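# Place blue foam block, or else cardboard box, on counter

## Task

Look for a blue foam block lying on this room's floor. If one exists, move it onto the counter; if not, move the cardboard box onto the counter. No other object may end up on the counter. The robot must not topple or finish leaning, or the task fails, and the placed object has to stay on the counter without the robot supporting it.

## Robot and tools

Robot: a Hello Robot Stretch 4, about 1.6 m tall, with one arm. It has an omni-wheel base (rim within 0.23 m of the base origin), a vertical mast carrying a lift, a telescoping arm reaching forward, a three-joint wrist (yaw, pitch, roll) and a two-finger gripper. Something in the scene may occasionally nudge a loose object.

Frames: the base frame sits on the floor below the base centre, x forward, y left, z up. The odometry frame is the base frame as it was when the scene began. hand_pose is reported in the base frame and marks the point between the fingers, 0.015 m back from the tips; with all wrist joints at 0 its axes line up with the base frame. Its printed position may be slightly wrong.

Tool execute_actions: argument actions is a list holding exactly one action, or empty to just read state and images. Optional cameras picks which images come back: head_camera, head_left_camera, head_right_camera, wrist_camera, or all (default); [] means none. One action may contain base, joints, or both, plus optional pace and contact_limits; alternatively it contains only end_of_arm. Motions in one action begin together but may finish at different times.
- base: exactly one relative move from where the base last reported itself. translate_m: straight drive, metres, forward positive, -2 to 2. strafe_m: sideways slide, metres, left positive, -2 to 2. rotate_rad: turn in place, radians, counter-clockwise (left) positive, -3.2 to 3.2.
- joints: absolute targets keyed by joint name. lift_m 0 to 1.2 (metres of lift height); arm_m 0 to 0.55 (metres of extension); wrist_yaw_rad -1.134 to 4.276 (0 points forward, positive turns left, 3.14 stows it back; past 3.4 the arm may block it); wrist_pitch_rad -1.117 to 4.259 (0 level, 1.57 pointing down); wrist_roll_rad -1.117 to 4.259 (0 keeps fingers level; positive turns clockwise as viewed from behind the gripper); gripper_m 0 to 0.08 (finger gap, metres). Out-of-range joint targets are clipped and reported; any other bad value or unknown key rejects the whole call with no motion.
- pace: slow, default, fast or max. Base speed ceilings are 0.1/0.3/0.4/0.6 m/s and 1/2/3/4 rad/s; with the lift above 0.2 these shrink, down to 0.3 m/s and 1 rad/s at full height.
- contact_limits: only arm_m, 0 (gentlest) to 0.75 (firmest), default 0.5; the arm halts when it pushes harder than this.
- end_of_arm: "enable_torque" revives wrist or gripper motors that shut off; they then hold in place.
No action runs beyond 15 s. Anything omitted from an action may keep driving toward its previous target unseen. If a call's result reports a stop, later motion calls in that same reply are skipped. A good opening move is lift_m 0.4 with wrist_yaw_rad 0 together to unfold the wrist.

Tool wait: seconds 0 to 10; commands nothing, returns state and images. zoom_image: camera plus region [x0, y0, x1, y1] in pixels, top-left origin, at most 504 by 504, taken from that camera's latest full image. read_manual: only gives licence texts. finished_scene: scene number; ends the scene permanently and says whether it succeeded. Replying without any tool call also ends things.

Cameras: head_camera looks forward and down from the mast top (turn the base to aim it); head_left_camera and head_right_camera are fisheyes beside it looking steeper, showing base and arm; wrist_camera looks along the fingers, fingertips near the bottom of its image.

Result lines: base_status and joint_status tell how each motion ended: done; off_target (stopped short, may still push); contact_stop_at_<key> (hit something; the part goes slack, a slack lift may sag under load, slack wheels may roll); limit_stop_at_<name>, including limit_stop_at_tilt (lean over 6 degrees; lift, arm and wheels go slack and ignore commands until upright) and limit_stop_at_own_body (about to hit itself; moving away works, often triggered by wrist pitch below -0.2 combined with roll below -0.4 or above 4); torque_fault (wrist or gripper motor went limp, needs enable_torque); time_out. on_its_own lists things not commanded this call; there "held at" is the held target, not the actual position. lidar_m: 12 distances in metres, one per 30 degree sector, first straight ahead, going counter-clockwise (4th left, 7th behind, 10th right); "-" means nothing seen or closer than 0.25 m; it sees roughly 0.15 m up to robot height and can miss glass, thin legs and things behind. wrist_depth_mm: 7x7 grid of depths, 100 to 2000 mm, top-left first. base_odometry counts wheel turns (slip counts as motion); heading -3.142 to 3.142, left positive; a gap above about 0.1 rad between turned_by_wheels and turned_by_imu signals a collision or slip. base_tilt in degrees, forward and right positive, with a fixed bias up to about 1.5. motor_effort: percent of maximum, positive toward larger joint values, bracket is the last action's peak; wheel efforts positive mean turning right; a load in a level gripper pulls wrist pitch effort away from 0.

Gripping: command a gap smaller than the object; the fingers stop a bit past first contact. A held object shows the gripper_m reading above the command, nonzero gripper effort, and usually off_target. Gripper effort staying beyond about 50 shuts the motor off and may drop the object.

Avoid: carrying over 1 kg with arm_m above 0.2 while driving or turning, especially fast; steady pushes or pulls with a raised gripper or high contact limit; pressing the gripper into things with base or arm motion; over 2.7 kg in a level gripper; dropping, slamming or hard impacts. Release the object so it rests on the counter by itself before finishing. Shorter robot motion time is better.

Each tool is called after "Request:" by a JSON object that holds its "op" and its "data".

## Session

Request:
{"op": "execute_actions", "data": {"actions": []}}

Scene clock: 0.00 s.
base_odometry: x=+0.000 y=+0.000 heading=+0.000 (m, m, rad; odometry frame)
turned_by_wheels: +0.000 (rad since the last result)
turned_by_imu: +0.000 (rad since the last result)
base_tilt: forward=-0.1 right=-0.8 (deg)
lidar_m: 1.19 0.99 0.93 1.00 1.38 2.56 2.71 1.16 1.11 1.15 1.17 1.13
base_status: not commanded
joint_positions: lift_m=+0.238 arm_m=-0.001 wrist_yaw_rad=+3.116 wrist_pitch_rad=+0.004 wrist_roll_rad=+0.006 gripper_m=+0.040
joint_status: not commanded
motor_effort: lift_m=+18 arm_m=+0 wrist_yaw_rad=+2 wrist_pitch_rad=-9 wrist_roll_rad=+0 gripper_m=-1 wheel_0=+0 wheel_1=+1 wheel_2=+0 (%)
hand_pose: x=-0.0402 y=+0.0928 z=+0.4151 quat_wxyz=(+0.013, -0.002, +0.003, +1.000) (m; base frame)
wrist_depth_mm: - 135 - - - - - / - 125 - - - - - / - 136 220 - - - - / 135 141 - - - - - / 1118 - - - - - - / 1118 1366 155 1281 1397 1366 1336 / - - - 1008 - - 960
pictures: head_camera, head_left_camera, head_right_camera, wrist_camera
Images, in order (width x height): head_camera 420x560, head_left_camera 420x672, head_right_camera 420x672, wrist_camera 616x392.

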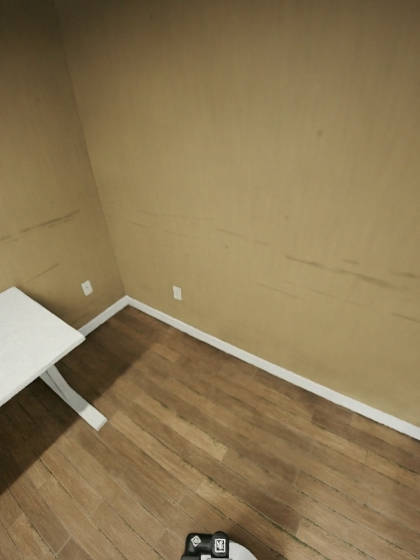

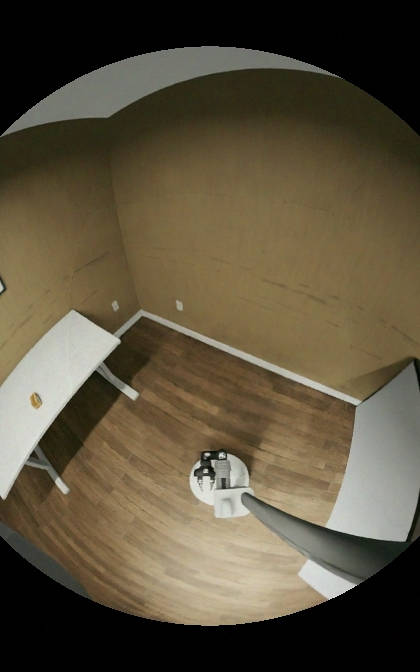

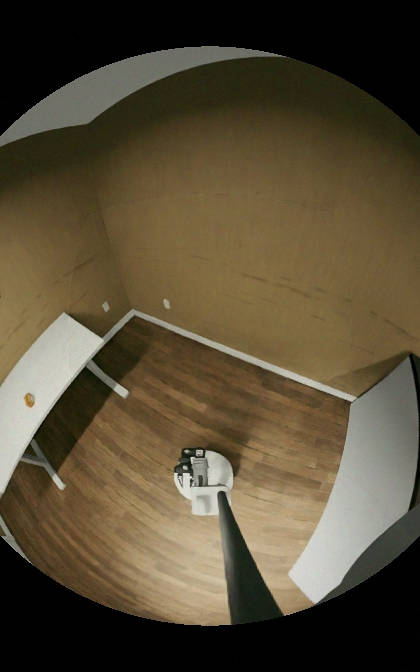

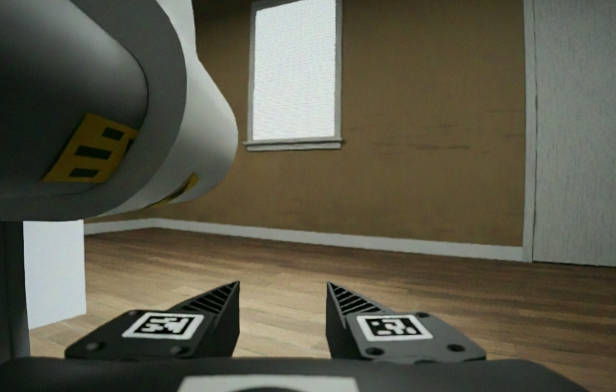

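Request:
{"op": "execute_actions", "data": {"actions": [{"base": {"rotate_rad": -1.32}, "joints": {"lift_m": 0.19}, "pace": "fast"}]}}

Scene clock: 10.63 s.
base_odometry: x=+0.000 y=+0.000 heading=-1.319 (m, m, rad; odometry frame)
turned_by_wheels: -1.319 (rad since the last result)
turned_by_imu: -1.294 (rad since the last result)
base_tilt: forward=-0.1 right=-0.7 (deg)
lidar_m: 1.29 1.14 1.13 1.33 0.91 0.95 1.11 2.59 2.59 1.30 1.08 1.09
base_status: done
joint_positions: lift_m=+0.190 arm_m=-0.001 wrist_yaw_rad=+3.116 wrist_pitch_rad=+0.004 wrist_roll_rad=+0.006 gripper_m=+0.040
joint_status: all done
motor_effort: lift_m=+14(16) arm_m=+0(1) wrist_yaw_rad=+2(2) wrist_pitch_rad=-9(10) wrist_roll_rad=+0(0) gripper_m=-1(1) wheel_0=+3(11) wheel_1=+2(13) wheel_2=+1(11) (%)
hand_pose: x=-0.0402 y=+0.0929 z=+0.3678 quat_wxyz=(+0.013, -0.002, +0.003, +1.000) (m; base frame)
wrist_depth_mm: - 135 - - 1921 1618 1430 / - 125 - - 1756 1060 960 / - 136 220 1756 1808 1618 1430 / 135 141 - - 1921 1661 1430 / - - - - 1863 1618 1464 / 1138 1229 155 1138 1255 1229 1205 / - - - 904 - - 878
pictures: head_camera, head_left_camera, head_right_camera, wrist_camera
Images, in order (width x height): head_camera 420x560, head_left_camera 420x672, head_right_camera 420x672, wrist_camera 616x392.

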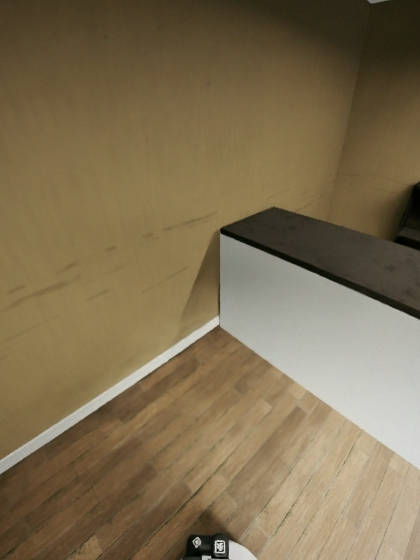

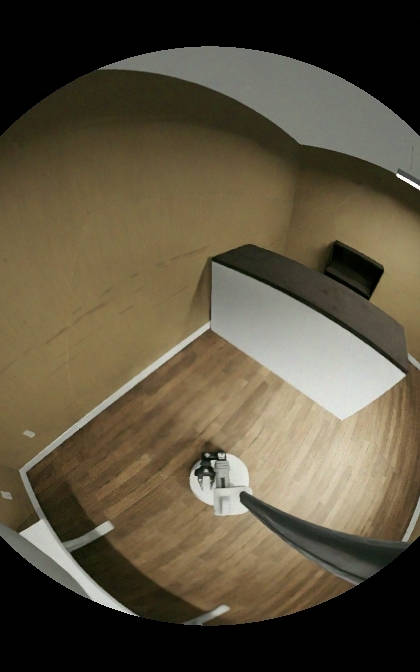

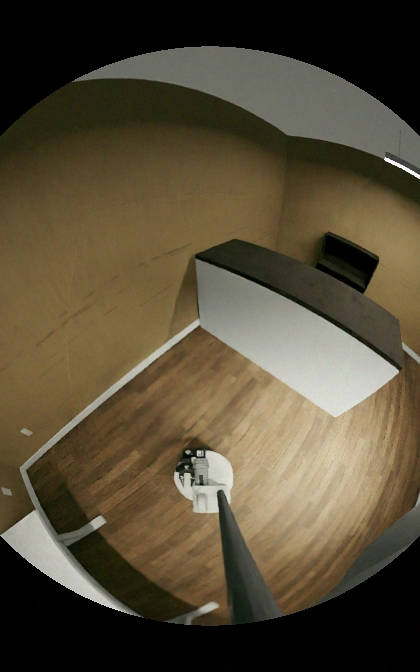

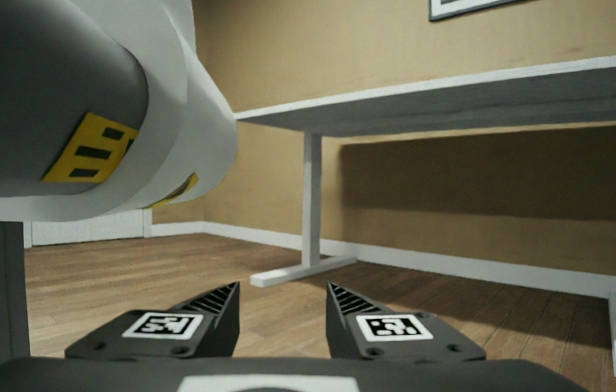

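Request:
{"op": "execute_actions", "data": {"actions": [{"base": {"rotate_rad": -0.12}, "pace": "fast"}], "cameras": []}}

Request:
{"op": "execute_actions", "data": {"actions": [{"base": {"strafe_m": -1.9}, "pace": "max"}]}}

Scene clock: 13.73 s.
base_odometry: x=+0.000 y=+0.000 heading=-1.439 (m, m, rad; odometry frame)
turned_by_wheels: -0.119 (rad since the last result)
turned_by_imu: -0.116 (rad since the last result)
base_tilt: forward=-0.1 right=-0.8 (deg)
lidar_m: 1.21 1.11 1.13 1.25 0.96 0.93 1.01 2.62 2.61 2.81 1.07 1.08
base_status: done
joint_positions: lift_m=+0.190 arm_m=-0.001 wrist_yaw_rad=+3.116 wrist_pitch_rad=+0.004 wrist_roll_rad=+0.006 gripper_m=+0.040
joint_status: not commanded
motor_effort: lift_m=+14(14) arm_m=+0(0) wrist_yaw_rad=-1(4) wrist_pitch_rad=-8(10) wrist_roll_rad=+0(1) gripper_m=-1(1) wheel_0=+4(12) wheel_1=+4(10) wheel_2=+2(11) (%)
hand_pose: x=-0.0402 y=+0.0929 z=+0.3678 quat_wxyz=(+0.013, -0.002, +0.003, +1.000) (m; base frame)
wrist_depth_mm: - 135 - - 1808 1576 1430 / - 125 1397 - 1229 1042 960 / - 136 220 - 1756 1576 1430 / 135 141 - - 1863 1618 1464 / - - - - 1808 1618 1430 / 1138 1229 156 1138 1255 1255 1098 / - - - 904 - - 854
pictures: none
No camera images: the call's "cameras" was empty. Leave "cameras" out to get every camera's image.

Scene clock: 18.23 s.
base_odometry: x=-1.883 y=-0.250 heading=-1.439 (m, m, rad; odometry frame)
turned_by_wheels: +0.000 (rad since the last result)
turned_by_imu: -0.004 (rad since the last result)
base_tilt: forward=-0.1 right=-0.8 (deg)
lidar_m: 1.86 0.79 0.79 2.71 2.15 2.89 1.36 1.10 1.07 1.18 1.83 1.81
base_status: done
joint_positions: lift_m=+0.190 arm_m=-0.001 wrist_yaw_rad=+3.116 wrist_pitch_rad=+0.004 wrist_roll_rad=+0.006 gripper_m=+0.040
joint_status: not commanded
motor_effort: lift_m=+15(15) arm_m=+0(0) wrist_yaw_rad=+1(1) wrist_pitch_rad=-9(11) wrist_roll_rad=+0(0) gripper_m=-1(1) wheel_0=+0(18) wheel_1=+0(17) wheel_2=+0(1) (%)
hand_pose: x=-0.0402 y=+0.0928 z=+0.3677 quat_wxyz=(+0.013, -0.002, +0.003, +1.000) (m; base frame)
wrist_depth_mm: - 135 1618 - - - - / - 125 1618 - - - - / - 136 220 - - - - / 135 141 1661 - - - - / 1078 1308 1661 1983 - - - / 1060 1205 155 1138 1255 1255 1205 / - - - 904 - - 878
pictures: head_camera, head_left_camera, head_right_camera, wrist_camera
Images, in order (width x height): head_camera 420x560, head_left_camera 420x672, head_right_camera 420x672, wrist_camera 616x392.

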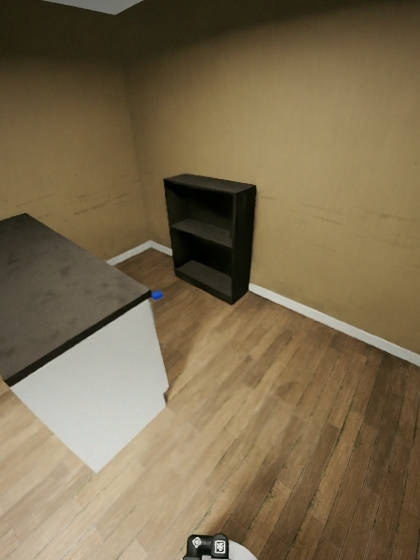

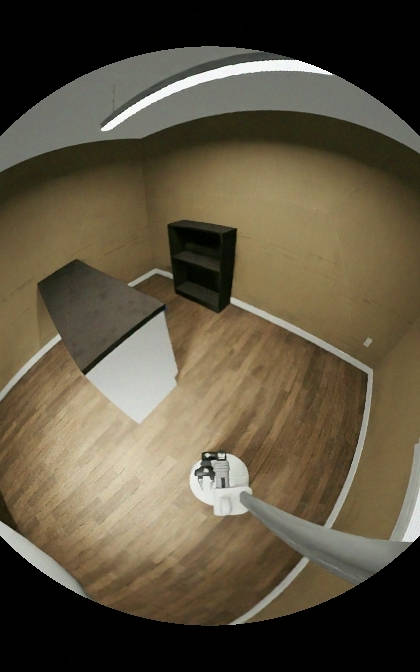

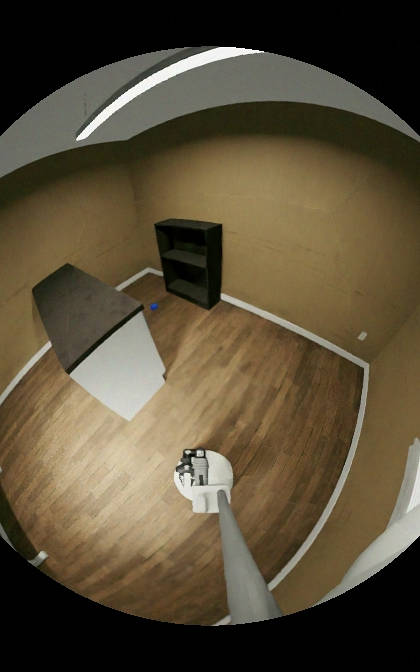

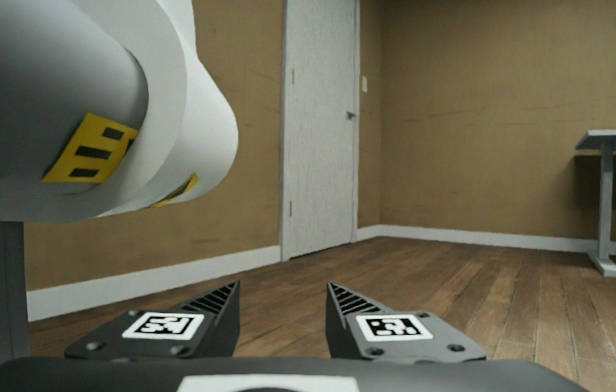

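Request:
{"op": "zoom_image", "data": {"camera": "head_camera", "region": [100, 230, 280, 420]}}

Region (100, 230, 280, 420) of head_camera's 420x560 image, scaled by 2.653, with more detail than that image has; it fills the left 477 columns of this view, and the rest is white.

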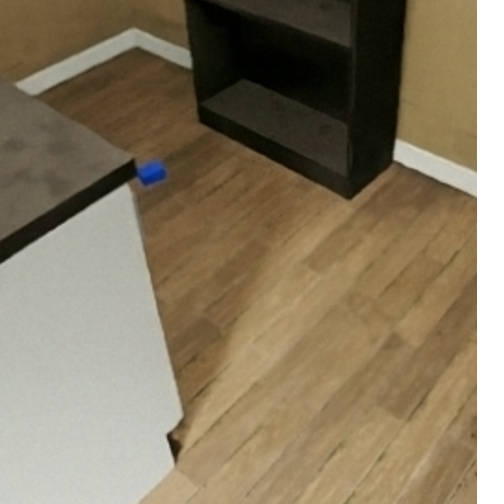

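Request:
{"op": "execute_actions", "data": {"actions": [{"base": {"translate_m": 1.25}, "joints": {"lift_m": 0.4, "wrist_yaw_rad": 0, "gripper_m": 0.08}, "pace": "max"}]}}

Scene clock: 29.83 s.
base_odometry: x=-1.718 y=-1.489 heading=-1.438 (m, m, rad; odometry frame)
turned_by_wheels: +0.001 (rad since the last result)
turned_by_imu: +0.003 (rad since the last result)
base_tilt: forward=-0.1 right=-0.7 (deg)
lidar_m: 0.60 0.94 1.13 0.54 0.41 0.40 2.37 1.86 1.87 1.07 0.86 0.74
base_status: done
joint_positions: lift_m=+0.400 arm_m=-0.001 wrist_yaw_rad=+0.000 wrist_pitch_rad=+0.004 wrist_roll_rad=+0.006 gripper_m=+0.080
joint_status: all done
motor_effort: lift_m=+21(25) arm_m=+0(0) wrist_yaw_rad=+0(5) wrist_pitch_rad=-9(10) wrist_roll_rad=+0(0) gripper_m=+1(1) wheel_0=+4(13) wheel_1=+3(11) wheel_2=+3(18) (%)
hand_pose: x=+0.3829 y=-0.0873 z=+0.5772 quat_wxyz=(+1.000, +0.003, +0.002, +0.000) (m; base frame)
wrist_depth_mm: 1160 917 854 415 530 559 504 / 878 991 854 415 530 559 504 / 891 991 866 421 539 564 504 / 891 976 820 404 539 569 508 / 891 1025 878 433 549 569 508 / 1160 127 820 436 158 554 508 / - - 854 439 132 - -
pictures: head_camera, head_left_camera, head_right_camera, wrist_camera
Images, in order (width x height): head_camera 420x560, head_left_camera 420x672, head_right_camera 420x672, wrist_camera 616x392.

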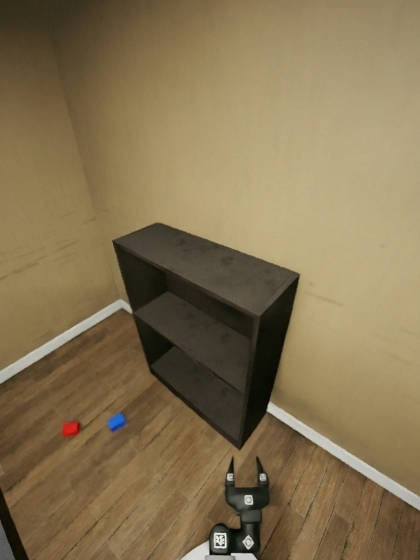

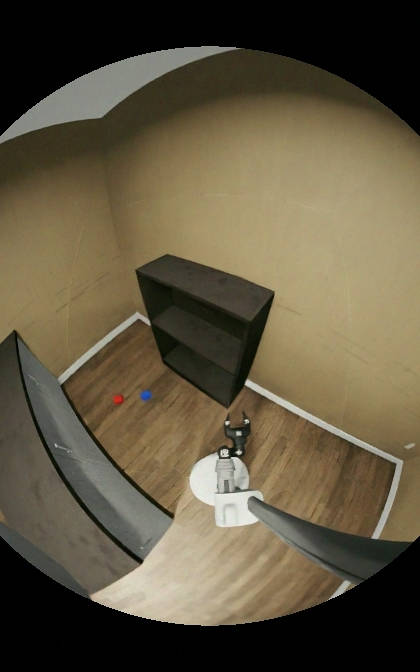

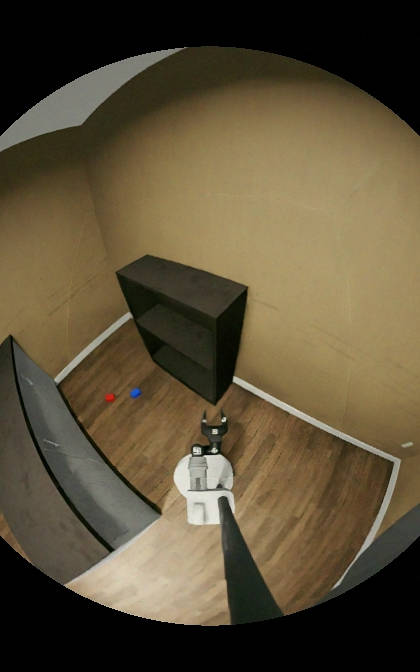

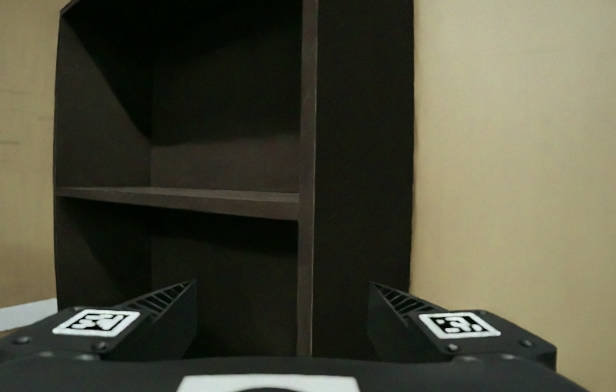

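Request:
{"op": "execute_actions", "data": {"actions": [{"base": {"rotate_rad": 0.795}, "joints": {"lift_m": 0.3, "arm_m": 0.2, "wrist_pitch_rad": 1.57, "wrist_roll_rad": 1.5}}], "cameras": ["head_camera", "head_right_camera"]}}

Scene clock: 34.83 s.
base_odometry: x=-1.718 y=-1.489 heading=-0.644 (m, m, rad; odometry frame)
turned_by_wheels: +0.794 (rad since the last result)
turned_by_imu: +0.781 (rad since the last result)
base_tilt: forward=-0.1 right=-0.7 (deg)
lidar_m: 1.86 0.73 0.45 0.41 3.04 1.96 1.85 1.41 0.91 0.82 0.61 0.71
base_status: done
joint_positions: lift_m=+0.300 arm_m=+0.198 wrist_yaw_rad=+0.000 wrist_pitch_rad=+1.570 wrist_roll_rad=+1.499 gripper_m=+0.080
joint_status: all done
motor_effort: lift_m=+13(19) arm_m=+9(10) wrist_yaw_rad=+2(1) wrist_pitch_rad=+1(3) wrist_roll_rad=+2(5) gripper_m=+0(0) wheel_0=-5(13) wheel_1=-3(10) wheel_2=-3(11) (%)
hand_pose: x=+0.3696 y=-0.0874 z=+0.2659 quat_wxyz=(+0.518, +0.482, +0.517, -0.482) (m; base frame)
wrist_depth_mm: 394 399 407 410 418 424 424 / 397 402 407 413 418 424 430 / 397 404 410 415 418 424 430 / 402 407 410 415 421 427 317 / 404 410 413 418 424 366 266 / 404 126 415 421 158 283 236 / - - 418 421 132 - -
pictures: head_camera, head_right_camera
Images, in order (width x height): head_camera 420x560, head_right_camera 420x672.

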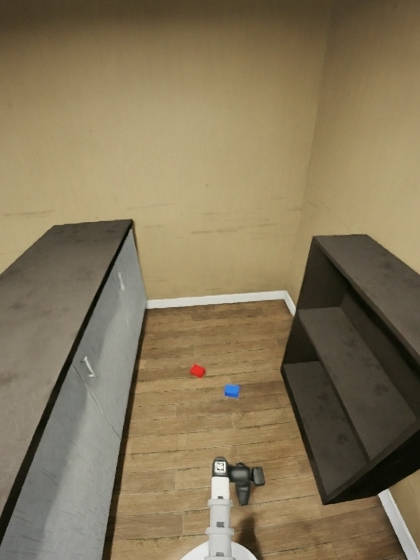

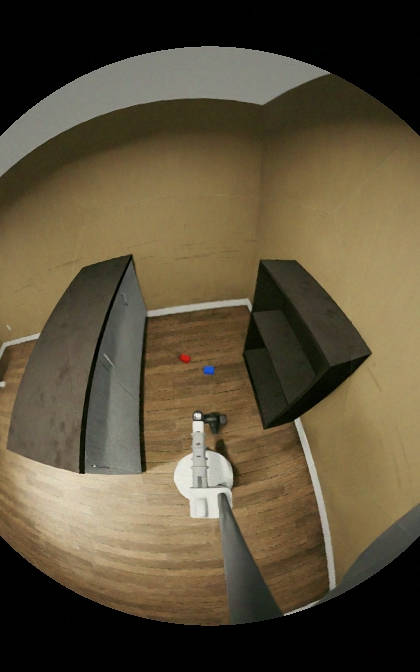

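Request:
{"op": "zoom_image", "data": {"camera": "head_camera", "region": [170, 350, 290, 510]}}

Region (170, 350, 290, 510) of head_camera's 420x560 image, scaled by 3.150, with more detail than that image has; it fills the left 378 columns of this view, and the rest is white.

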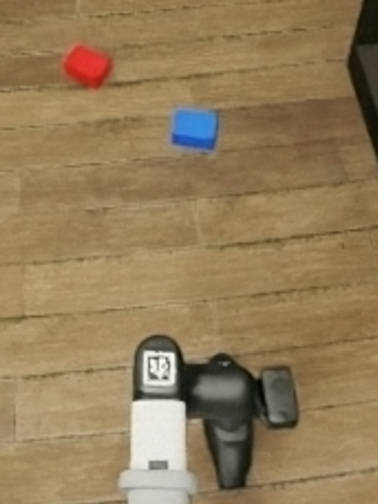

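Request:
{"op": "execute_actions", "data": {"actions": [{"base": {"translate_m": 0.32}, "joints": {"lift_m": 0.16, "arm_m": 0.478, "wrist_roll_rad": 1.66}}], "cameras": ["head_camera", "wrist_camera"]}}

Scene clock: 39.67 s.
base_odometry: x=-1.462 y=-1.681 heading=-0.643 (m, m, rad; odometry frame)
turned_by_wheels: +0.001 (rad since the last result)
turned_by_imu: +0.002 (rad since the last result)
base_tilt: forward=-0.1 right=-0.8 (deg)
lidar_m: 1.54 0.77 0.47 0.44 0.42 2.33 2.18 1.34 0.89 0.47 0.48 0.66
base_status: done
joint_positions: lift_m=+0.160 arm_m=+0.476 wrist_yaw_rad=+0.000 wrist_pitch_rad=+1.570 wrist_roll_rad=+1.660 gripper_m=+0.080
joint_status: all done
motor_effort: lift_m=+13(12) arm_m=+9(8) wrist_yaw_rad=+0(6) wrist_pitch_rad=+0(2) wrist_roll_rad=+2(4) gripper_m=+0(0) wheel_0=+6(9) wheel_1=+5(9) wheel_2=-2(12) (%)
hand_pose: x=+0.6476 y=-0.0874 z=+0.1259 quat_wxyz=(+0.478, +0.522, +0.477, -0.521) (m; base frame)
wrist_depth_mm: 262 265 268 272 276 281 282 / 264 267 270 273 277 279 283 / 265 268 271 274 278 282 283 / 266 268 272 276 279 283 286 / 267 271 273 233 281 285 289 / 267 126 232 233 158 286 289 / - - 276 235 132 - -
pictures: head_camera, wrist_camera
Images, in order (width x height): head_camera 420x560, wrist_camera 616x392.

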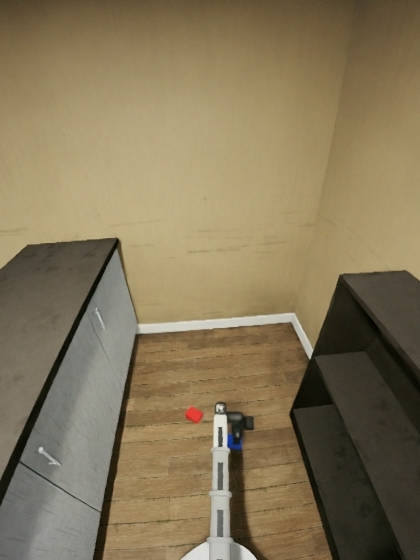

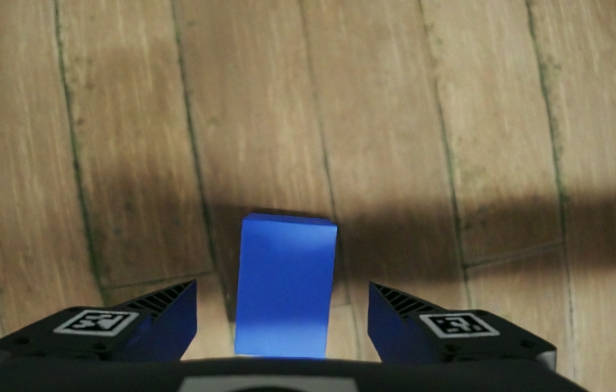

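Request:
{"op": "execute_actions", "data": {"actions": [{"joints": {"lift_m": 0.063, "wrist_roll_rad": 1.71}}], "cameras": ["wrist_camera"]}}

Request:
{"op": "execute_actions", "data": {"actions": [{"joints": {"gripper_m": 0.045}}], "cameras": ["wrist_camera"]}}

Scene clock: 44.10 s.
base_odometry: x=-1.462 y=-1.681 heading=-0.643 (m, m, rad; odometry frame)
turned_by_wheels: +0.000 (rad since the last result)
turned_by_imu: +0.002 (rad since the last result)
base_tilt: forward=-0.1 right=-0.7 (deg)
lidar_m: 1.54 0.75 0.51 0.45 0.47 2.36 2.18 1.30 0.89 0.49 0.48 0.66
base_status: not commanded
joint_positions: lift_m=+0.063 arm_m=+0.476 wrist_yaw_rad=+0.000 wrist_pitch_rad=+1.570 wrist_roll_rad=+1.709 gripper_m=+0.080
joint_status: all done
motor_effort: lift_m=+13(14) arm_m=+8(9) wrist_yaw_rad=+0(0) wrist_pitch_rad=-2(1) wrist_roll_rad=+2(3) gripper_m=+0(0) wheel_0=+6(5) wheel_1=+5(5) wheel_2=-2(2) (%)
hand_pose: x=+0.6476 y=-0.0874 z=+0.0290 quat_wxyz=(+0.464, +0.534, +0.464, -0.533) (m; base frame)
wrist_depth_mm: 170 172 174 177 179 181 - / 171 173 175 177 180 182 184 / 171 174 176 179 180 183 185 / 172 175 177 179 181 184 186 / 173 176 150 136 182 185 187 / 174 127 134 135 142 186 187 / - - 135 136 130 - -
pictures: wrist_camera
Images, in order (width x height): wrist_camera 616x392.

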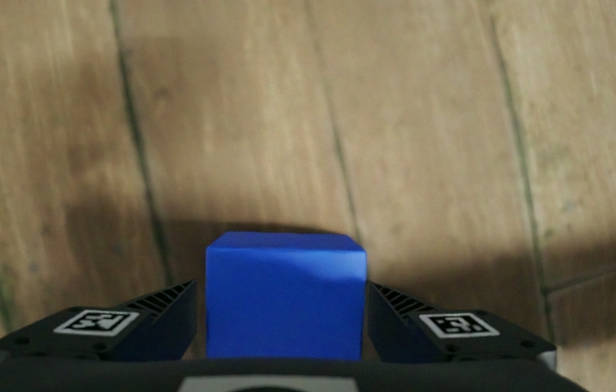

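Scene clock: 45.13 s.
base_odometry: x=-1.462 y=-1.681 heading=-0.643 (m, m, rad; odometry frame)
turned_by_wheels: +0.000 (rad since the last result)
turned_by_imu: +0.000 (rad since the last result)
base_tilt: forward=-0.1 right=-0.7 (deg)
lidar_m: 1.55 0.79 0.50 0.45 0.46 2.35 2.18 1.32 0.88 0.49 0.48 0.64
base_status: not commanded
joint_positions: lift_m=+0.063 arm_m=+0.476 wrist_yaw_rad=+0.000 wrist_pitch_rad=+1.570 wrist_roll_rad=+1.709 gripper_m=+0.058
joint_status: gripper_m off_target (ended at +0.058, target +0.045)
on_its_own: gripper_m is held at +0.052, not at your +0.045, by its contact guard: the fingers met something
motor_effort: lift_m=+13(13) arm_m=+9(9) wrist_yaw_rad=+0(1) wrist_pitch_rad=+0(0) wrist_roll_rad=+1(1) gripper_m=-39(39) wheel_0=+5(6) wheel_1=+5(5) wheel_2=-2(2) (%)
hand_pose: x=+0.6476 y=-0.0874 z=+0.0290 quat_wxyz=(+0.464, +0.534, +0.464, -0.533) (m; base frame)
wrist_depth_mm: 170 172 174 177 179 181 - / 171 173 175 177 180 182 184 / 172 174 176 178 180 183 185 / 173 175 177 179 181 184 186 / 174 175 153 136 182 185 187 / 174 176 134 135 137 186 188 / - - 134 136 - - -
pictures: wrist_camera
Images, in order (width x height): wrist_camera 616x392.

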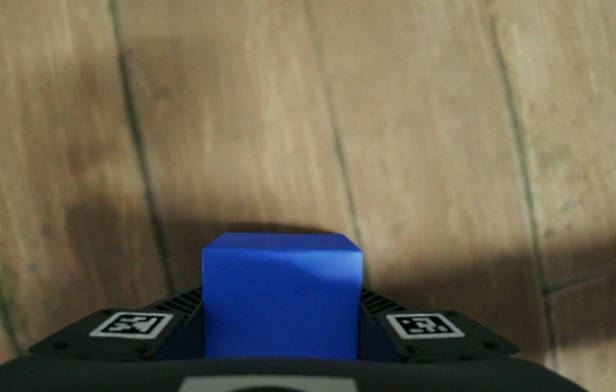

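Request:
{"op": "execute_actions", "data": {"actions": [{"joints": {"lift_m": 1.06, "arm_m": 0.54}, "pace": "fast"}], "cameras": ["head_camera"]}}

Request:
{"op": "execute_actions", "data": {"actions": [{"base": {"rotate_rad": 1.45}}], "cameras": ["head_camera", "wrist_camera"]}}

Scene clock: 50.93 s.
base_odometry: x=-1.462 y=-1.681 heading=-0.643 (m, m, rad; odometry frame)
turned_by_wheels: +0.000 (rad since the last result)
turned_by_imu: +0.002 (rad since the last result)
base_tilt: forward=-0.1 right=-0.7 (deg)
lidar_m: 1.54 0.74 0.50 0.47 0.47 2.33 2.17 1.34 0.90 0.49 0.51 0.65
base_status: not commanded
joint_positions: lift_m=+1.060 arm_m=+0.538 wrist_yaw_rad=+0.000 wrist_pitch_rad=+1.570 wrist_roll_rad=+1.710 gripper_m=+0.058
joint_status: all done
on_its_own: gripper_m is held at +0.052, not at your +0.045, by its contact guard: the fingers met something
motor_effort: lift_m=+23(25) arm_m=+9(9) wrist_yaw_rad=-2(0) wrist_pitch_rad=-1(0) wrist_roll_rad=+2(2) gripper_m=-39(39) wheel_0=+5(6) wheel_1=+5(5) wheel_2=-2(2) (%)
hand_pose: x=+0.7095 y=-0.0874 z=+1.0252 quat_wxyz=(+0.464, +0.534, +0.464, -0.533) (m; base frame)
wrist_depth_mm: 1042 1118 1042 1060 1078 1078 1205 / 1098 1138 1138 1160 1182 1182 1205 / 1138 1138 1138 1160 1160 1205 1205 / 1118 1160 1138 1160 1160 991 1008 / 1138 1138 153 135 1182 1060 1008 / 1118 1138 134 135 136 1229 1229 / - - 134 136 - - 1182
pictures: head_camera
Images, in order (width x height): head_camera 420x560.

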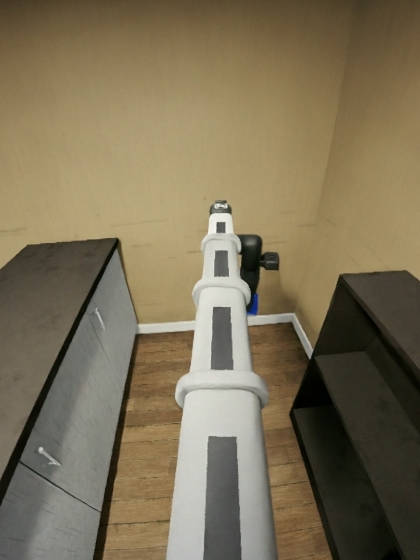

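Scene clock: 53.23 s.
base_odometry: x=-1.462 y=-1.681 heading=+0.806 (m, m, rad; odometry frame)
turned_by_wheels: +1.449 (rad since the last result)
turned_by_imu: +1.423 (rad since the last result)
base_tilt: forward=-0.1 right=-0.8 (deg)
lidar_m: 0.46 0.45 2.47 2.16 1.57 0.92 0.51 0.49 0.61 1.56 0.94 0.54
base_status: done
joint_positions: lift_m=+1.060 arm_m=+0.539 wrist_yaw_rad=+0.000 wrist_pitch_rad=+1.570 wrist_roll_rad=+1.710 gripper_m=+0.058
joint_status: not commanded
on_its_own: gripper_m is held at +0.052, not at your +0.045, by its contact guard: the fingers met something
motor_effort: lift_m=+22(23) arm_m=+7(9) wrist_yaw_rad=+0(2) wrist_pitch_rad=+1(0) wrist_roll_rad=+2(2) gripper_m=-39(39) wheel_0=-5(7) wheel_1=-4(10) wheel_2=-4(11) (%)
hand_pose: x=+0.7098 y=-0.0874 z=+1.0252 quat_wxyz=(+0.464, +0.534, +0.464, -0.533) (m; base frame)
wrist_depth_mm: 252 255 257 262 265 1182 1205 / 253 255 259 264 266 271 1205 / 253 257 260 264 267 271 1205 / 255 258 263 265 270 272 1008 / 256 259 153 136 271 274 1008 / 257 259 134 135 137 274 279 / - - 134 136 - - 281
pictures: head_camera, wrist_camera
Images, in order (width x height): head_camera 420x560, wrist_camera 616x392.

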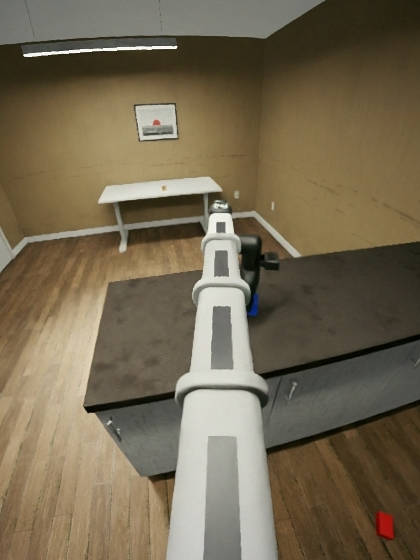

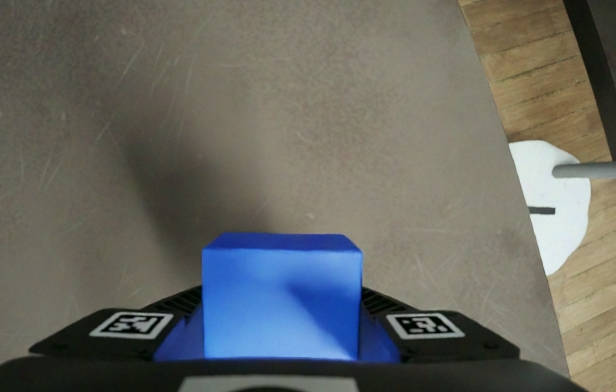

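Request:
{"op": "execute_actions", "data": {"actions": [{"joints": {"lift_m": 0.975}}], "cameras": []}}

Request:
{"op": "execute_actions", "data": {"actions": [{"joints": {"gripper_m": 0.08}}], "cameras": []}}

Request:
{"op": "execute_actions", "data": {"actions": [{"joints": {"lift_m": 1.05}, "pace": "fast"}], "cameras": ["head_camera", "wrist_camera"]}}

Scene clock: 56.63 s.
base_odometry: x=-1.462 y=-1.681 heading=+0.806 (m, m, rad; odometry frame)
turned_by_wheels: +0.000 (rad since the last result)
turned_by_imu: +0.001 (rad since the last result)
base_tilt: forward=-0.1 right=-0.7 (deg)
lidar_m: 0.45 0.46 2.47 2.17 1.57 0.92 0.48 0.49 0.61 1.56 0.92 0.54
base_status: not commanded
joint_positions: lift_m=+0.975 arm_m=+0.539 wrist_yaw_rad=+0.000 wrist_pitch_rad=+1.570 wrist_roll_rad=+1.710 gripper_m=+0.058
joint_status: all done
on_its_own: gripper_m is held at +0.052, not at your +0.045, by its contact guard: the fingers met something
motor_effort: lift_m=+13(20) arm_m=+8(8) wrist_yaw_rad=+1(1) wrist_pitch_rad=-1(2) wrist_roll_rad=+1(2) gripper_m=-39(38) wheel_0=-5(5) wheel_1=-4(4) wheel_2=-4(4) (%)
hand_pose: x=+0.7098 y=-0.0874 z=+0.9409 quat_wxyz=(+0.464, +0.534, +0.464, -0.533) (m; base frame)
wrist_depth_mm: 172 174 176 178 180 183 186 / 173 175 177 179 181 184 186 / 173 175 178 180 182 185 187 / 174 176 179 181 183 186 187 / 175 177 153 135 184 187 189 / 176 177 134 135 137 187 190 / - - 134 136 - - -
pictures: none
No camera images: the call's "cameras" was empty. Leave "cameras" out to get every camera's image.

Scene clock: 57.57 s.
base_odometry: x=-1.462 y=-1.681 heading=+0.806 (m, m, rad; odometry frame)
turned_by_wheels: +0.000 (rad since the last result)
turned_by_imu: +0.000 (rad since the last result)
base_tilt: forward=-0.1 right=-0.7 (deg)
lidar_m: 0.45 0.46 2.48 2.18 1.54 0.93 0.46 0.49 0.61 1.55 0.94 0.56
base_status: not commanded
joint_positions: lift_m=+0.975 arm_m=+0.539 wrist_yaw_rad=+0.000 wrist_pitch_rad=+1.570 wrist_roll_rad=+1.710 gripper_m=+0.080
joint_status: all done
motor_effort: lift_m=+13(13) arm_m=+8(7) wrist_yaw_rad=+0(1) wrist_pitch_rad=-1(1) wrist_roll_rad=+2(2) gripper_m=+0(38) wheel_0=-5(5) wheel_1=-3(3) wheel_2=-4(4) (%)
hand_pose: x=+0.7098 y=-0.0874 z=+0.9409 quat_wxyz=(+0.464, +0.534, +0.464, -0.533) (m; base frame)
wrist_depth_mm: 172 174 176 179 181 183 185 / 173 174 177 179 181 184 186 / 174 176 178 180 182 185 187 / 174 176 179 181 183 186 188 / 175 177 150 138 184 186 189 / 176 126 136 137 142 187 190 / - - 137 138 131 - -
pictures: none
No camera images: the call's "cameras" was empty. Leave "cameras" out to get every camera's image.

Scene clock: 58.63 s.
base_odometry: x=-1.462 y=-1.681 heading=+0.806 (m, m, rad; odometry frame)
turned_by_wheels: +0.000 (rad since the last result)
turned_by_imu: +0.000 (rad since the last result)
base_tilt: forward=-0.1 right=-0.8 (deg)
lidar_m: 0.46 0.45 2.48 2.18 1.59 0.94 0.48 0.51 0.62 1.54 0.92 0.54
base_status: not commanded
joint_positions: lift_m=+1.050 arm_m=+0.539 wrist_yaw_rad=+0.000 wrist_pitch_rad=+1.570 wrist_roll_rad=+1.710 gripper_m=+0.080
joint_status: all done
motor_effort: lift_m=+22(23) arm_m=+8(8) wrist_yaw_rad=+0(0) wrist_pitch_rad=-2(1) wrist_roll_rad=+2(1) gripper_m=+0(0) wheel_0=-5(5) wheel_1=-4(3) wheel_2=-4(4) (%)
hand_pose: x=+0.7098 y=-0.0874 z=+1.0152 quat_wxyz=(+0.464, +0.534, +0.464, -0.533) (m; base frame)
wrist_depth_mm: 242 245 248 252 255 1160 1182 / 243 247 250 253 256 259 1182 / 245 248 251 254 257 260 1205 / 245 249 252 255 258 262 991 / 247 250 252 211 259 264 991 / 248 127 211 212 158 264 270 / - - 255 213 132 - -
pictures: head_camera, wrist_camera
Images, in order (width x height): head_camera 420x560, wrist_camera 616x392.

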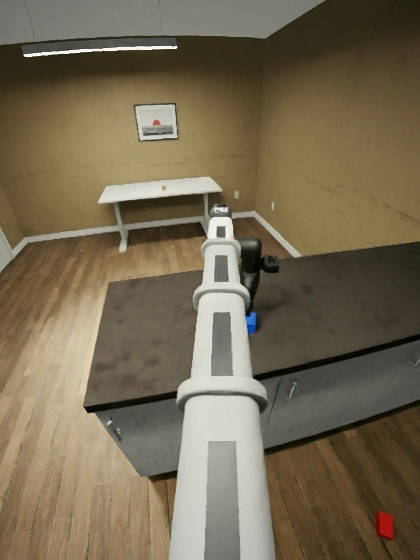

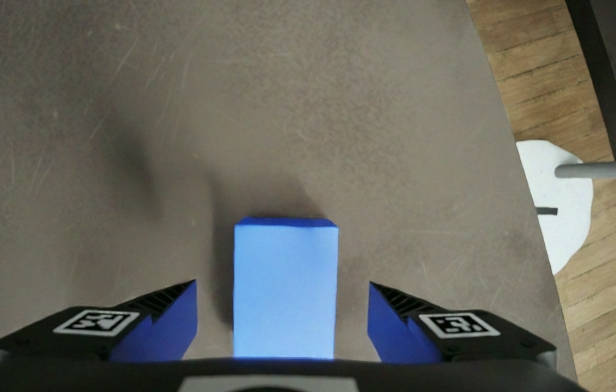

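Request:
{"op": "finished_scene", "data": {"scene": 2}}

The scene is finished: the task was done.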